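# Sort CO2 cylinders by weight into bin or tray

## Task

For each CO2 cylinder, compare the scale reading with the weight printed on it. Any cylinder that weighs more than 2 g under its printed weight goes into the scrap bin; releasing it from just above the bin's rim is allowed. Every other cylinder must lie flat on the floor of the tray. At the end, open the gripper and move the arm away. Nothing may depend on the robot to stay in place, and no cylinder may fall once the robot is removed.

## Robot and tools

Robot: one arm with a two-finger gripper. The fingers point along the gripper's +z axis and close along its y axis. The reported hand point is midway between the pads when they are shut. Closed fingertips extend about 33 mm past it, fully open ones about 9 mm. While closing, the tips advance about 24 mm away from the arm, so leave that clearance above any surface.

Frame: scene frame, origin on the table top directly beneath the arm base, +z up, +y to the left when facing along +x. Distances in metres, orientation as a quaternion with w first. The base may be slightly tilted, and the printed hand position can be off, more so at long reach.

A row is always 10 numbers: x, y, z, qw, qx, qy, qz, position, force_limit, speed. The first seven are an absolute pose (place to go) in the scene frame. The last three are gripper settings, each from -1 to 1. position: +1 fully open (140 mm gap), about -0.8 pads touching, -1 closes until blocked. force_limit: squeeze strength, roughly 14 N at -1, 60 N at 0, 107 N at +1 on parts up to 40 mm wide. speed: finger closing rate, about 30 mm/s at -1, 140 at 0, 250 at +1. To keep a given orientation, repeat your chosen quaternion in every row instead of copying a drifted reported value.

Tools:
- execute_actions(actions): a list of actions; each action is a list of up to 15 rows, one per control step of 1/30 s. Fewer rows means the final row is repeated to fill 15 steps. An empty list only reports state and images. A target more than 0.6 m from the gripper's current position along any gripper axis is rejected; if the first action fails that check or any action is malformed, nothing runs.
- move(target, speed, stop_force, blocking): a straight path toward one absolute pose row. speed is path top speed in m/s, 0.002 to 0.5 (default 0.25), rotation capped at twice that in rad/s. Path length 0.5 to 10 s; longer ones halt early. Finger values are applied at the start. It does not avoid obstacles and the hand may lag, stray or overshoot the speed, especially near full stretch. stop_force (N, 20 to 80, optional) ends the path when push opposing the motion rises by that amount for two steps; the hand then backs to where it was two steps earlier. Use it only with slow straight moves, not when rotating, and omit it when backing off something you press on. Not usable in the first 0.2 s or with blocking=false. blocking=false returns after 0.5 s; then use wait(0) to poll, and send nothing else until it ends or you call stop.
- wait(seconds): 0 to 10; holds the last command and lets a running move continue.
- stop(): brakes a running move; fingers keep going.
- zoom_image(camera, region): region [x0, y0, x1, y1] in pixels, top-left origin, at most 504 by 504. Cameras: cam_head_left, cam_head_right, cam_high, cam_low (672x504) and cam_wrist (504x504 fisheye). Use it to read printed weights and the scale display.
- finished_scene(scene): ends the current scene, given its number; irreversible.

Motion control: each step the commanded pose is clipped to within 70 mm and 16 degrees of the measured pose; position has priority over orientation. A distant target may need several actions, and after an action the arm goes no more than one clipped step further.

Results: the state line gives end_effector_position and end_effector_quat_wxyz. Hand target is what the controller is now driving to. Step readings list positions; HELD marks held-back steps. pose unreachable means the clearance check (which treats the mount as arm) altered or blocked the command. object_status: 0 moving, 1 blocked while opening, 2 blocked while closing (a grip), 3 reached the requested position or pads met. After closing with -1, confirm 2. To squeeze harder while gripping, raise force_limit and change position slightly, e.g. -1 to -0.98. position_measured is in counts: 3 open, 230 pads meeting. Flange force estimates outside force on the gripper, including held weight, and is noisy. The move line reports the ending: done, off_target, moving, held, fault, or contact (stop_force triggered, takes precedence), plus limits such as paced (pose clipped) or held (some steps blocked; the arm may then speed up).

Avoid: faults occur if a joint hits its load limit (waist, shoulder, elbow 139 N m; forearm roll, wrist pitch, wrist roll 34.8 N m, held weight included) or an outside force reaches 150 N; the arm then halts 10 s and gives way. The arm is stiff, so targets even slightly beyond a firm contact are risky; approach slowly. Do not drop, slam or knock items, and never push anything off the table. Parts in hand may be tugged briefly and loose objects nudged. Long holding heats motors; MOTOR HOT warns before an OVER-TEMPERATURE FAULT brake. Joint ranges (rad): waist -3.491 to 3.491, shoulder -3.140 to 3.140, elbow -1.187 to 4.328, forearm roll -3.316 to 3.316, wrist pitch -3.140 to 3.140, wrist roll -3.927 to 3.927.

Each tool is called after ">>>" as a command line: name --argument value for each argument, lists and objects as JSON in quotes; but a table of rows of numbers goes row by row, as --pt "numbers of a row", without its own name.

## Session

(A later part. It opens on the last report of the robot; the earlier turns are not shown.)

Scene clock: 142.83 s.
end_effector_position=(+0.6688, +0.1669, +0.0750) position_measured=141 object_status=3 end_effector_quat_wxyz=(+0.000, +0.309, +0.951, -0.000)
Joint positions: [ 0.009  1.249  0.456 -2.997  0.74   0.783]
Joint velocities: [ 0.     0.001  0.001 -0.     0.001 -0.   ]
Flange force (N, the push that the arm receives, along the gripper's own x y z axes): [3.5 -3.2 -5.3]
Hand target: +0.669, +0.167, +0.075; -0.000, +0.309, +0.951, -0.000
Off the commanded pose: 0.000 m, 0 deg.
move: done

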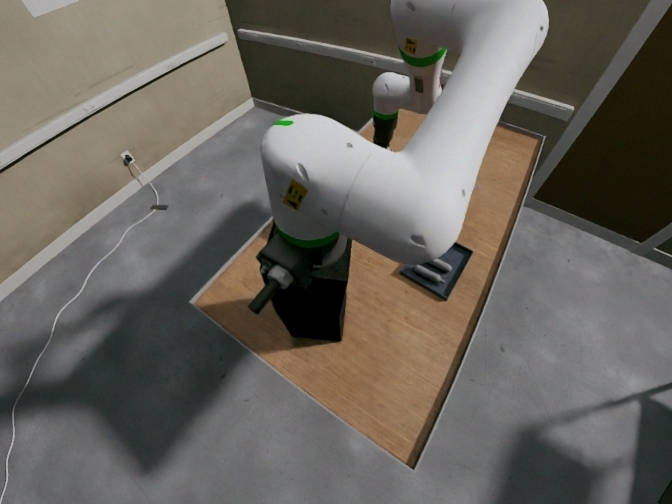

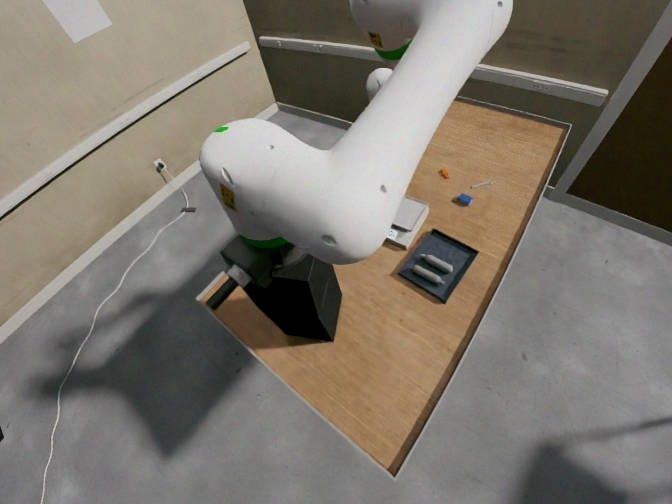

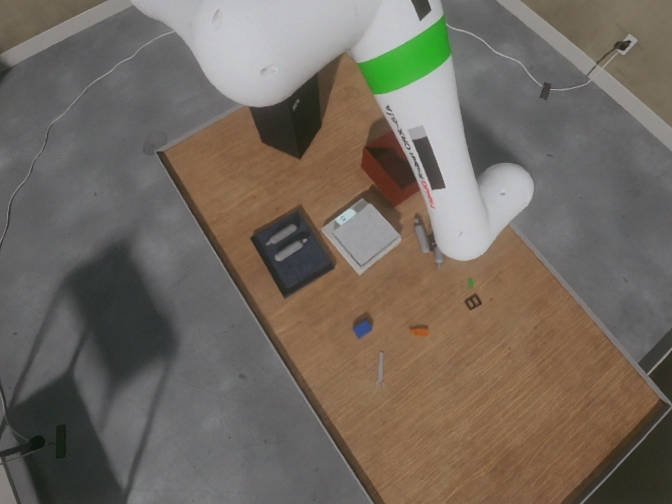

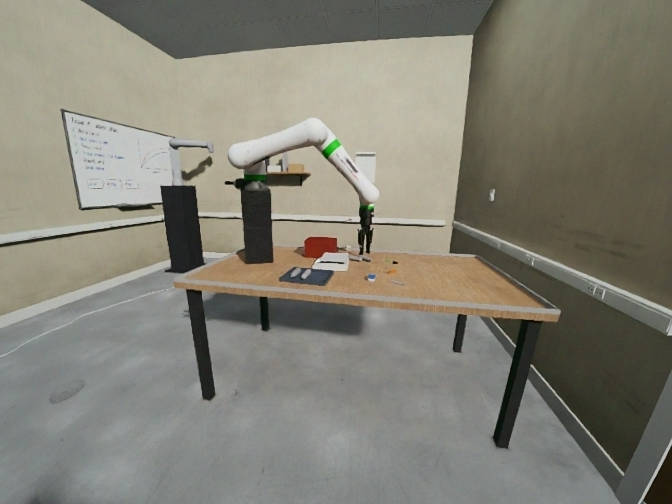

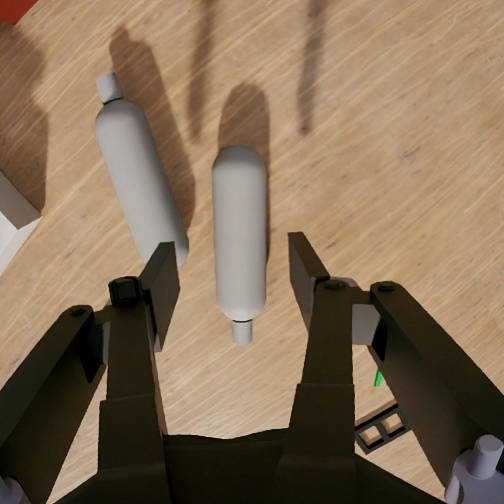

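>>> execute_actions --actions '[[[0.702,0.147,0.075,0,0.309,0.951,0,-0.2,0,0]],[[0.702,0.147,0.055,0,0.309,0.951,0,-0.2,0,0]],[[0.702,0.147,0.043,0,0.309,0.951,0,-0.2,0,0]],[[0.702,0.147,0.043,0,0.309,0.951,0,-1,-0.3,0]],[[0.702,0.147,0.043,0,0.309,0.951,0,-1,-0.3,0]],[[0.702,0.147,0.09,0,0.309,0.951,0,-1,-0.3,0]]]'

>>> move --target '[0.67,0.05,0.28,0,0.1,0.995,0,-1,-0.3,0]' --speed 0.4

>>> move --target '[0.64,-0.15,0.55,0,0,0.383,-0.924,-1,-0.3,0]' --speed 0.4

>>> zoom_image --camera "cam_high" --region '[310,190,410,290]'

Scene clock: 153.30 s.
end_effector_position=(+0.7019, +0.1470, +0.0899) position_measured=188 object_status=2 end_effector_quat_wxyz=(-0.000, +0.309, +0.951, -0.000)
Joint positions: [-0.02   1.267  0.555 -3.01   0.817  0.828]
Joint velocities: [-0.    -0.001 -0.001  0.    -0.003  0.001]
Flange force (N, the push that the arm receives, along the gripper's own x y z axes): [4.1 -3.8 -3.7]
Flange force at the end of the 2nd action (N, along the gripper's axes at the end of the call): [4.4 -4.9 -5.3]
Flange force at the end of the 3rd action (N, along the gripper's axes at the end of the call): [3.9 -5.4 -4.5]
Flange force at the end of the 4th action (N, along the gripper's axes at the end of the call): [3.9 -5.9 -12.3]
Flange force at the end of the 5th action (N, along the gripper's axes at the end of the call): [5.8 -6.5 -12.7]
Hand target: +0.702, +0.147, +0.090; -0.000, +0.309, +0.951, +0.000
Off the commanded pose: 0.000 m, 0 deg.
Step readings (end_effector_position; steps 1 to 15: 1st action; 16 to 30: 2nd action; 31 to 45: 3rd action; 46 to 60: 4th action; 61 to 75: 5th action; 76 to 90: 6th action):
0: (+0.6687, +0.1669, +0.0750)
1: (+0.6688, +0.1669, +0.0750)
2: (+0.6703, +0.1660, +0.0749)
4: (+0.6806, +0.1593, +0.0753)
8: (+0.7003, +0.1473, +0.0755)
15: (+0.7020, +0.1470, +0.0749)
16: (+0.7020, +0.1471, +0.0747)
17: (+0.7023, +0.1473, +0.0729)
19: (+0.7015, +0.1472, +0.0620)
23: (+0.7021, +0.1470, +0.0553)
30: (+0.7020, +0.1470, +0.0550)
31: (+0.7019, +0.1470, +0.0548)
32: (+0.7019, +0.1470, +0.0530)
34: (+0.7013, +0.1469, +0.0453)
38: (+0.7020, +0.1470, +0.0432)
45: (+0.7020, +0.1470, +0.0430)
46: (+0.7020, +0.1470, +0.0430)
47: (+0.7020, +0.1470, +0.0430)
49: (+0.7020, +0.1470, +0.0430)
53: (+0.7020, +0.1470, +0.0430)
60: (+0.7020, +0.1470, +0.0430)
61: (+0.7020, +0.1470, +0.0430)
62: (+0.7020, +0.1470, +0.0430)
64: (+0.7020, +0.1470, +0.0430)
68: (+0.7020, +0.1470, +0.0430)
75: (+0.7020, +0.1470, +0.0430)
76: (+0.7020, +0.1470, +0.0432)
77: (+0.7018, +0.1468, +0.0449)
79: (+0.7024, +0.1471, +0.0580)
83: (+0.7026, +0.1472, +0.0871)
90: end_effector_position above

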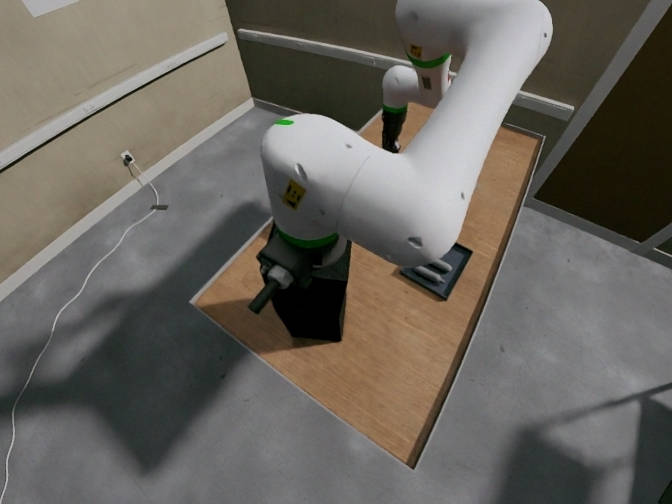

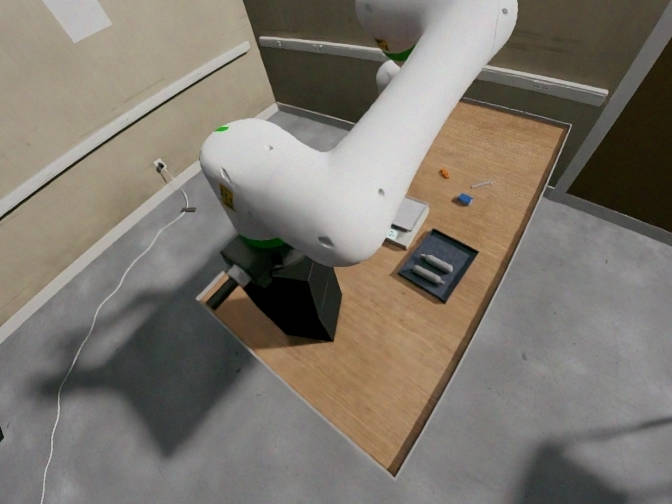

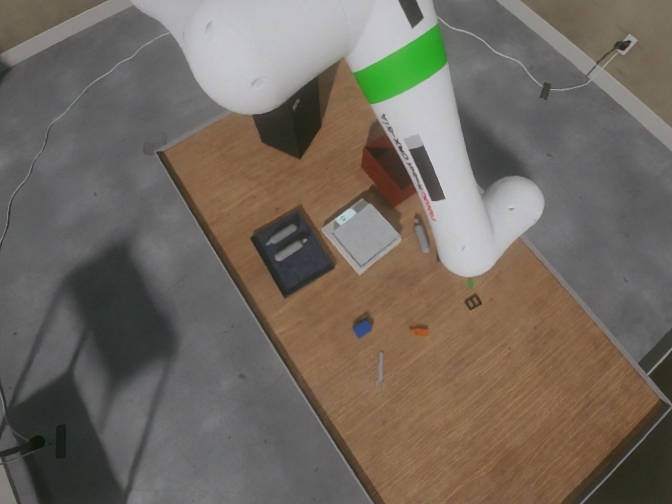

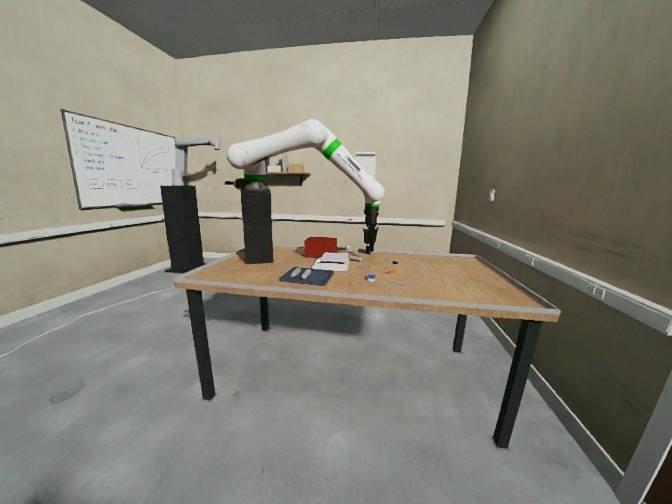

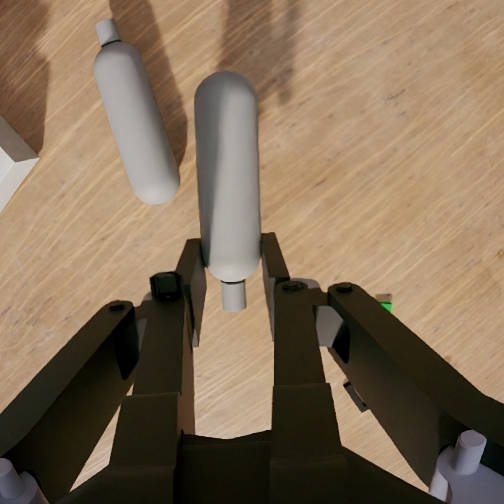

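Scene clock: 154.37 s.
end_effector_position=(+0.6705, +0.0501, +0.2800) position_measured=188 object_status=2 end_effector_quat_wxyz=(-0.000, +0.100, +0.995, +0.000)
Joint positions: [-0.138  0.83   0.24  -3.03   0.926  1.398]
Joint velocities: [-0.001 -0.004 -0.001 -0.001 -0.     0.003]
Flange force (N, the push that the arm receives, along the gripper's own x y z axes): [7.6 -0.1 -2.7]
Hand target: +0.671, +0.050, +0.280; +0.000, +0.100, +0.995, +0.000
Off the commanded pose: 0.001 m, 0 deg.
move: done; limits=paced

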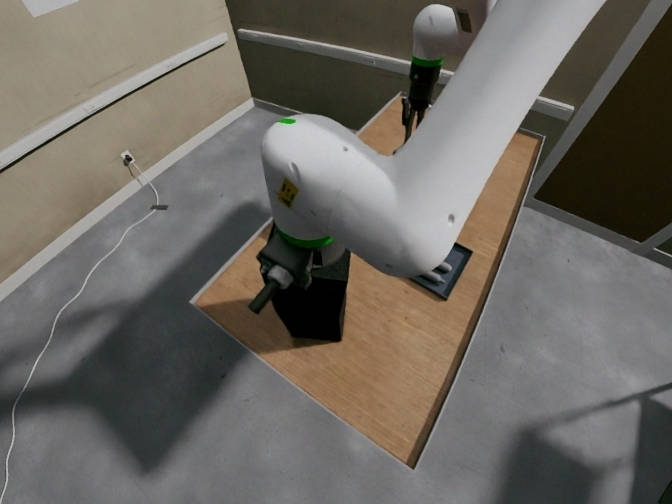

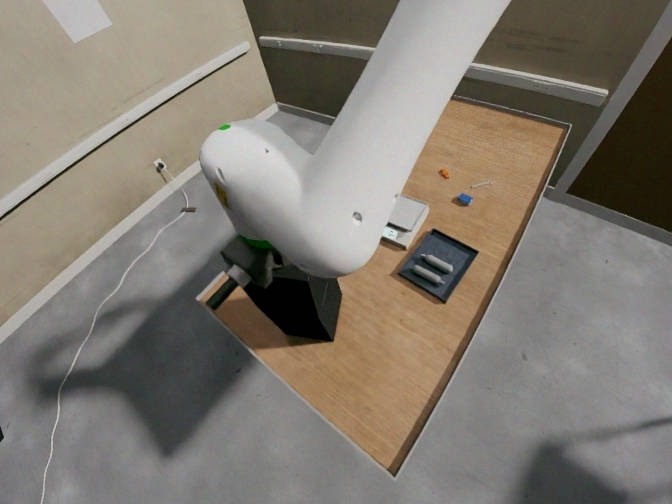

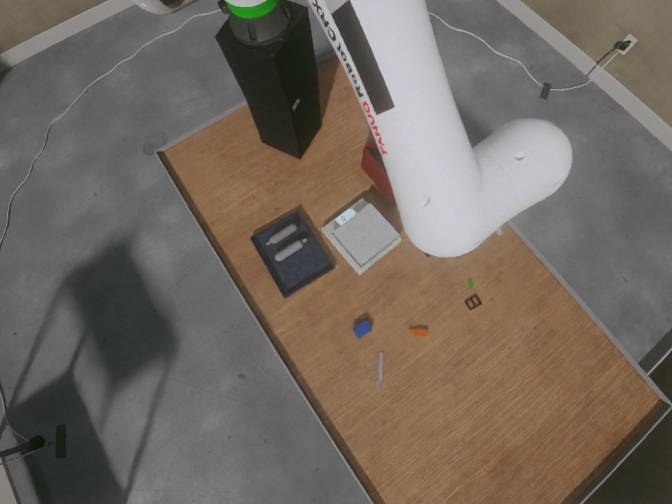

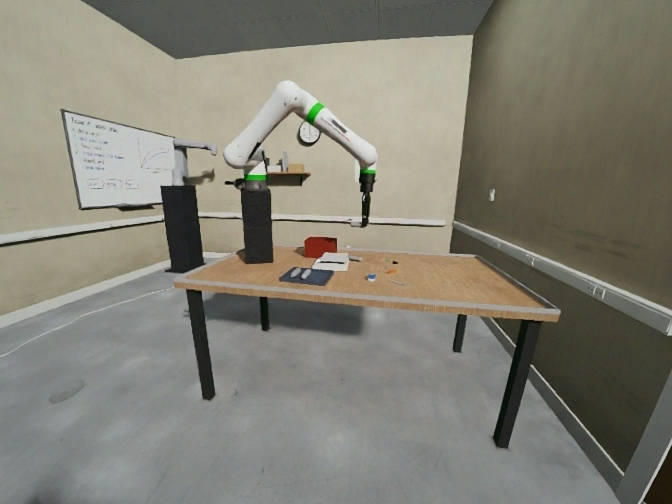

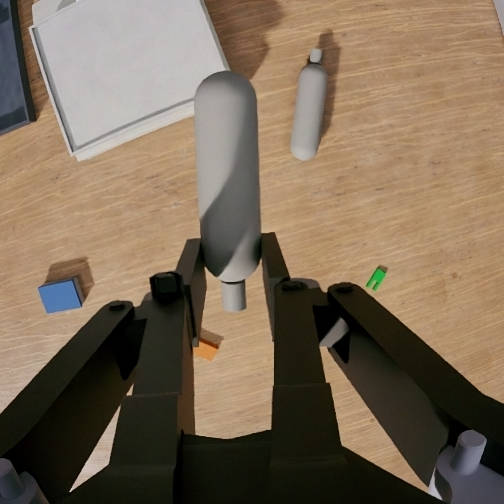

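Scene clock: 157.80 s.
end_effector_position=(+0.6409, -0.1508, +0.5498) position_measured=188 object_status=2 end_effector_quat_wxyz=(+0.003, +0.001, -0.383, +0.924)
Joint positions: [ 0.204  1.443  0.694 -0.953  2.299  1.138]
Joint velocities: [-0.001 -0.    -0.     0.003  0.002  0.001]
Flange force (N, the push that the arm receives, along the gripper's own x y z axes): [4.6 -4.1 1.1]
Hand target: +0.641, -0.151, +0.550; +0.003, +0.001, -0.383, +0.924
Off the commanded pose: 0.001 m, 0 deg.
move: done

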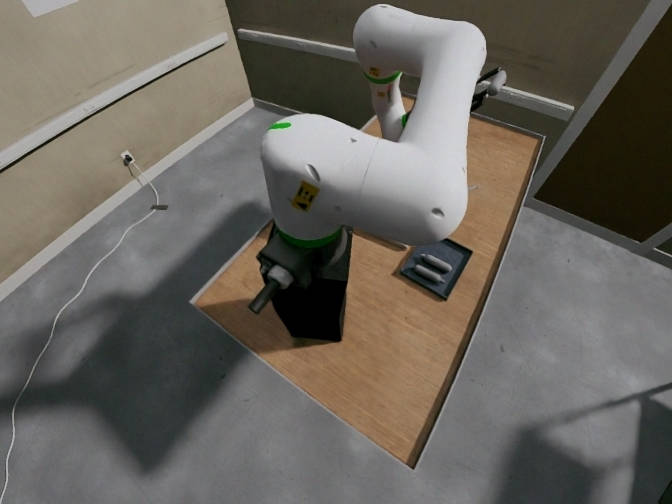

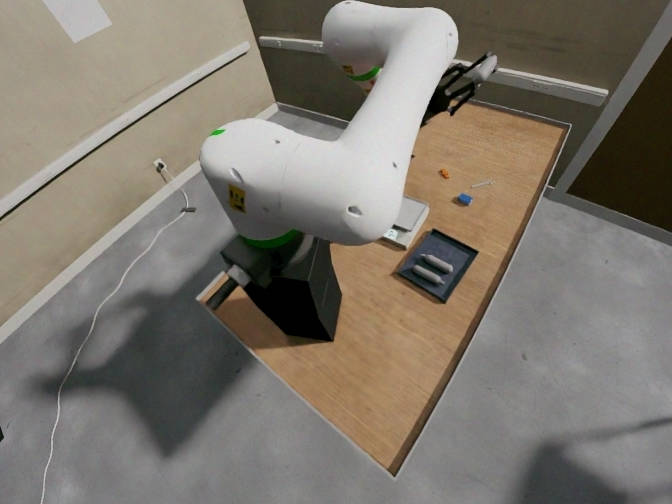

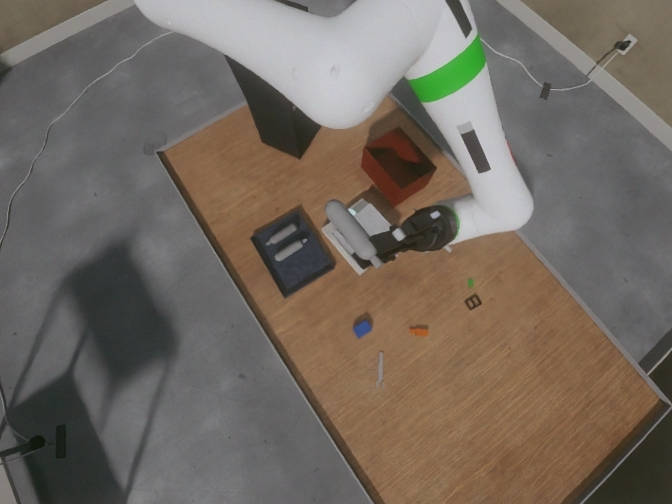

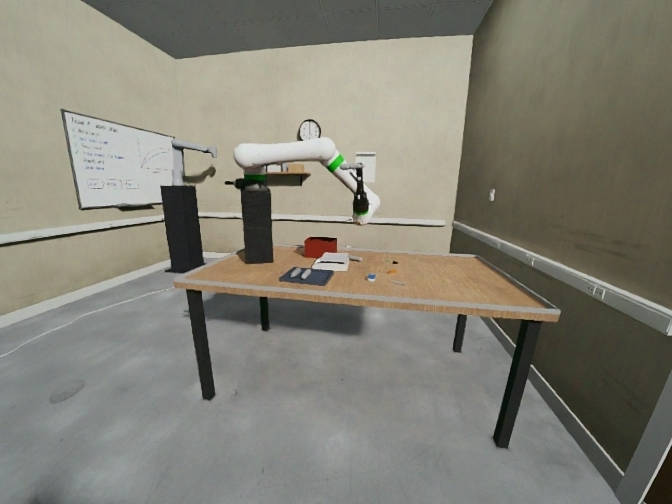

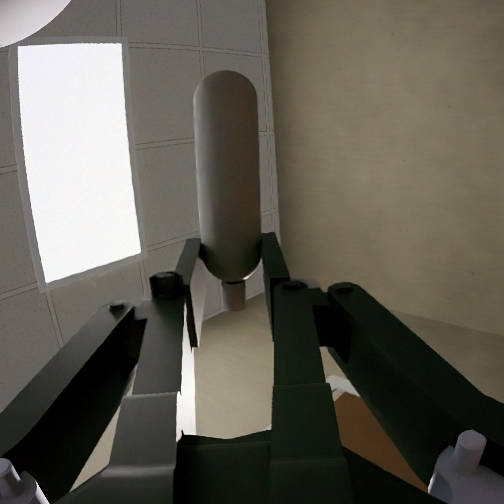

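Region (310, 190, 410, 290) of cam_high's 672x504 image, scaled by 5.040, with more detail than that image has.

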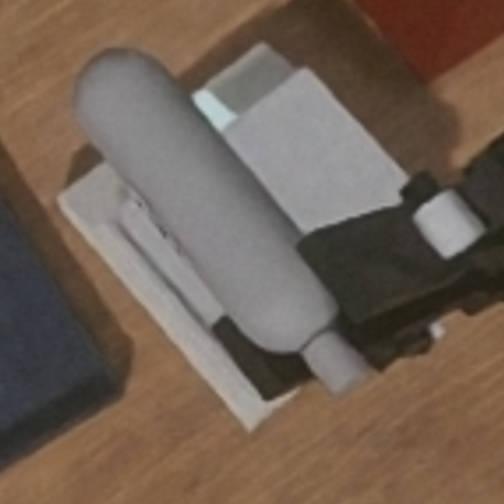

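Label on the far side; roll wrist 180°.

>>> move --target '[0.6,-0.15,0.55,0.9,0.37,-0.08,0.2,-1,-0.3,0]' --speed 0.5

>>> zoom_image --camera "cam_high" --region '[320,200,420,300]'

Scene clock: 163.83 s.
end_effector_position=(+0.5999, -0.1500, +0.5501) position_measured=188 object_status=2 end_effector_quat_wxyz=(+0.903, +0.371, -0.080, +0.201)
Joint positions: [ 0.208  1.392  0.552 -1.016  2.351  3.743]
Joint velocities: [-0.    -0.     0.001 -0.    -0.     0.002]
Flange force (N, the push that the arm receives, along the gripper's own x y z axes): [1.5 2.9 2.5]
Hand target: +0.600, -0.150, +0.550; +0.903, +0.371, -0.080, +0.201
Off the commanded pose: 0.000 m, 0 deg.
move: done

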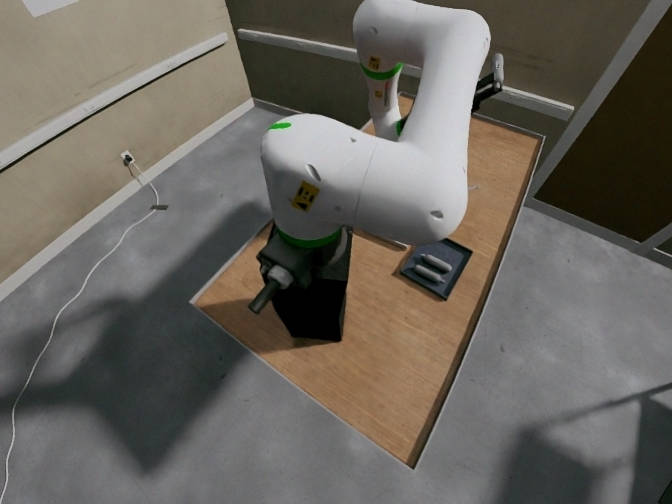

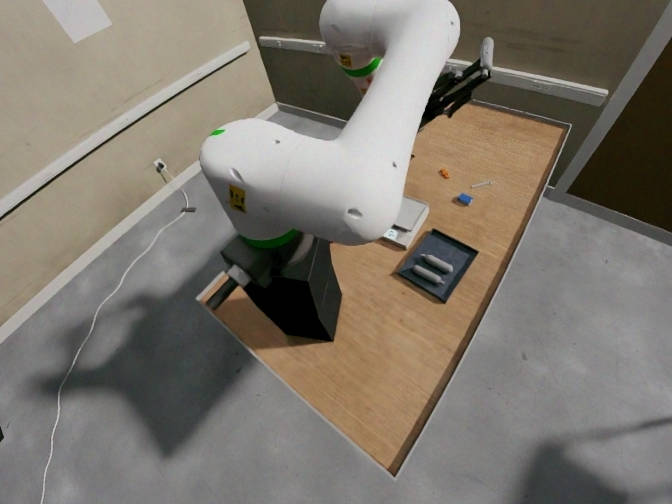

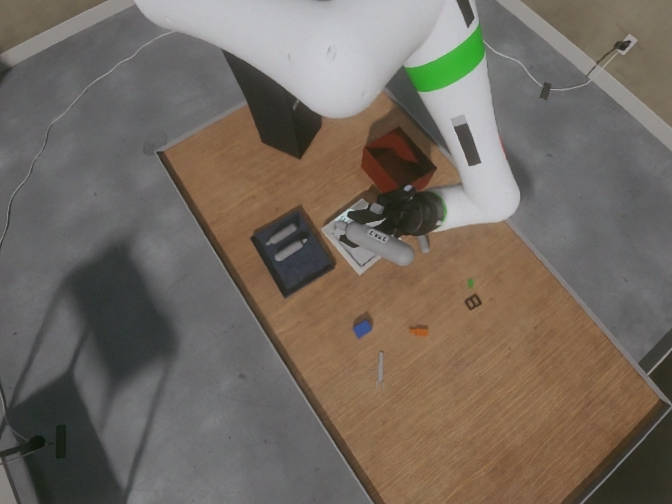

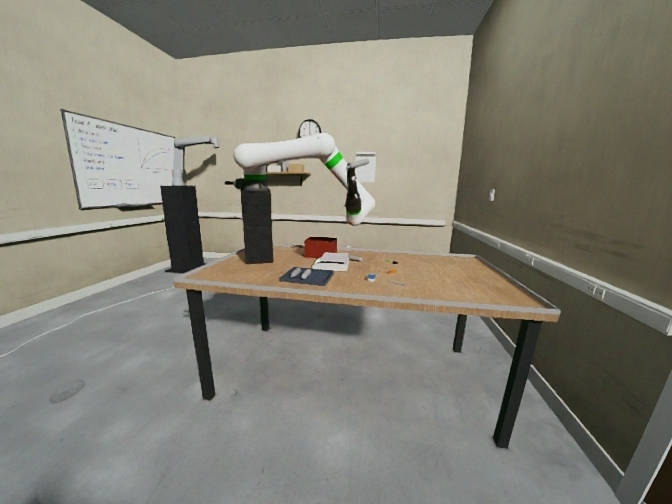

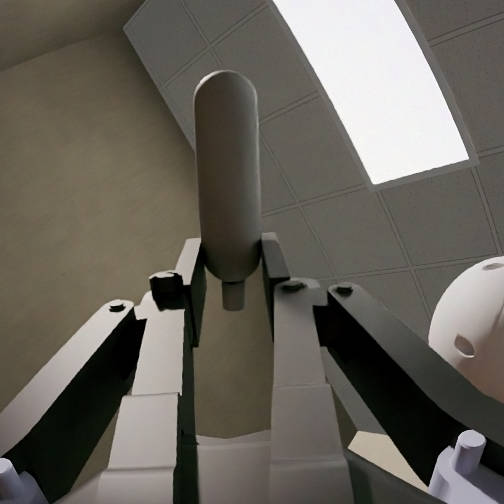

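Region (320, 200, 420, 300) of cam_high's 672x504 image, scaled by 5.040, with more detail than that image has.

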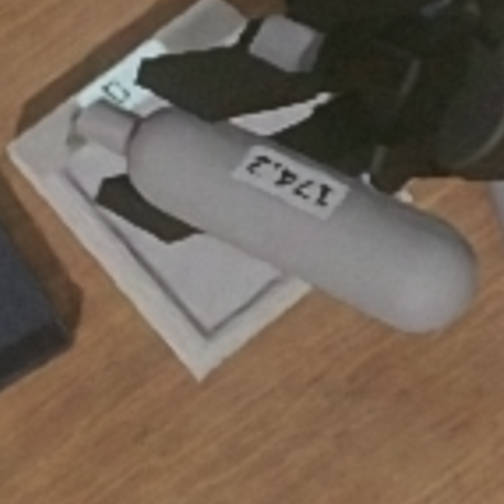

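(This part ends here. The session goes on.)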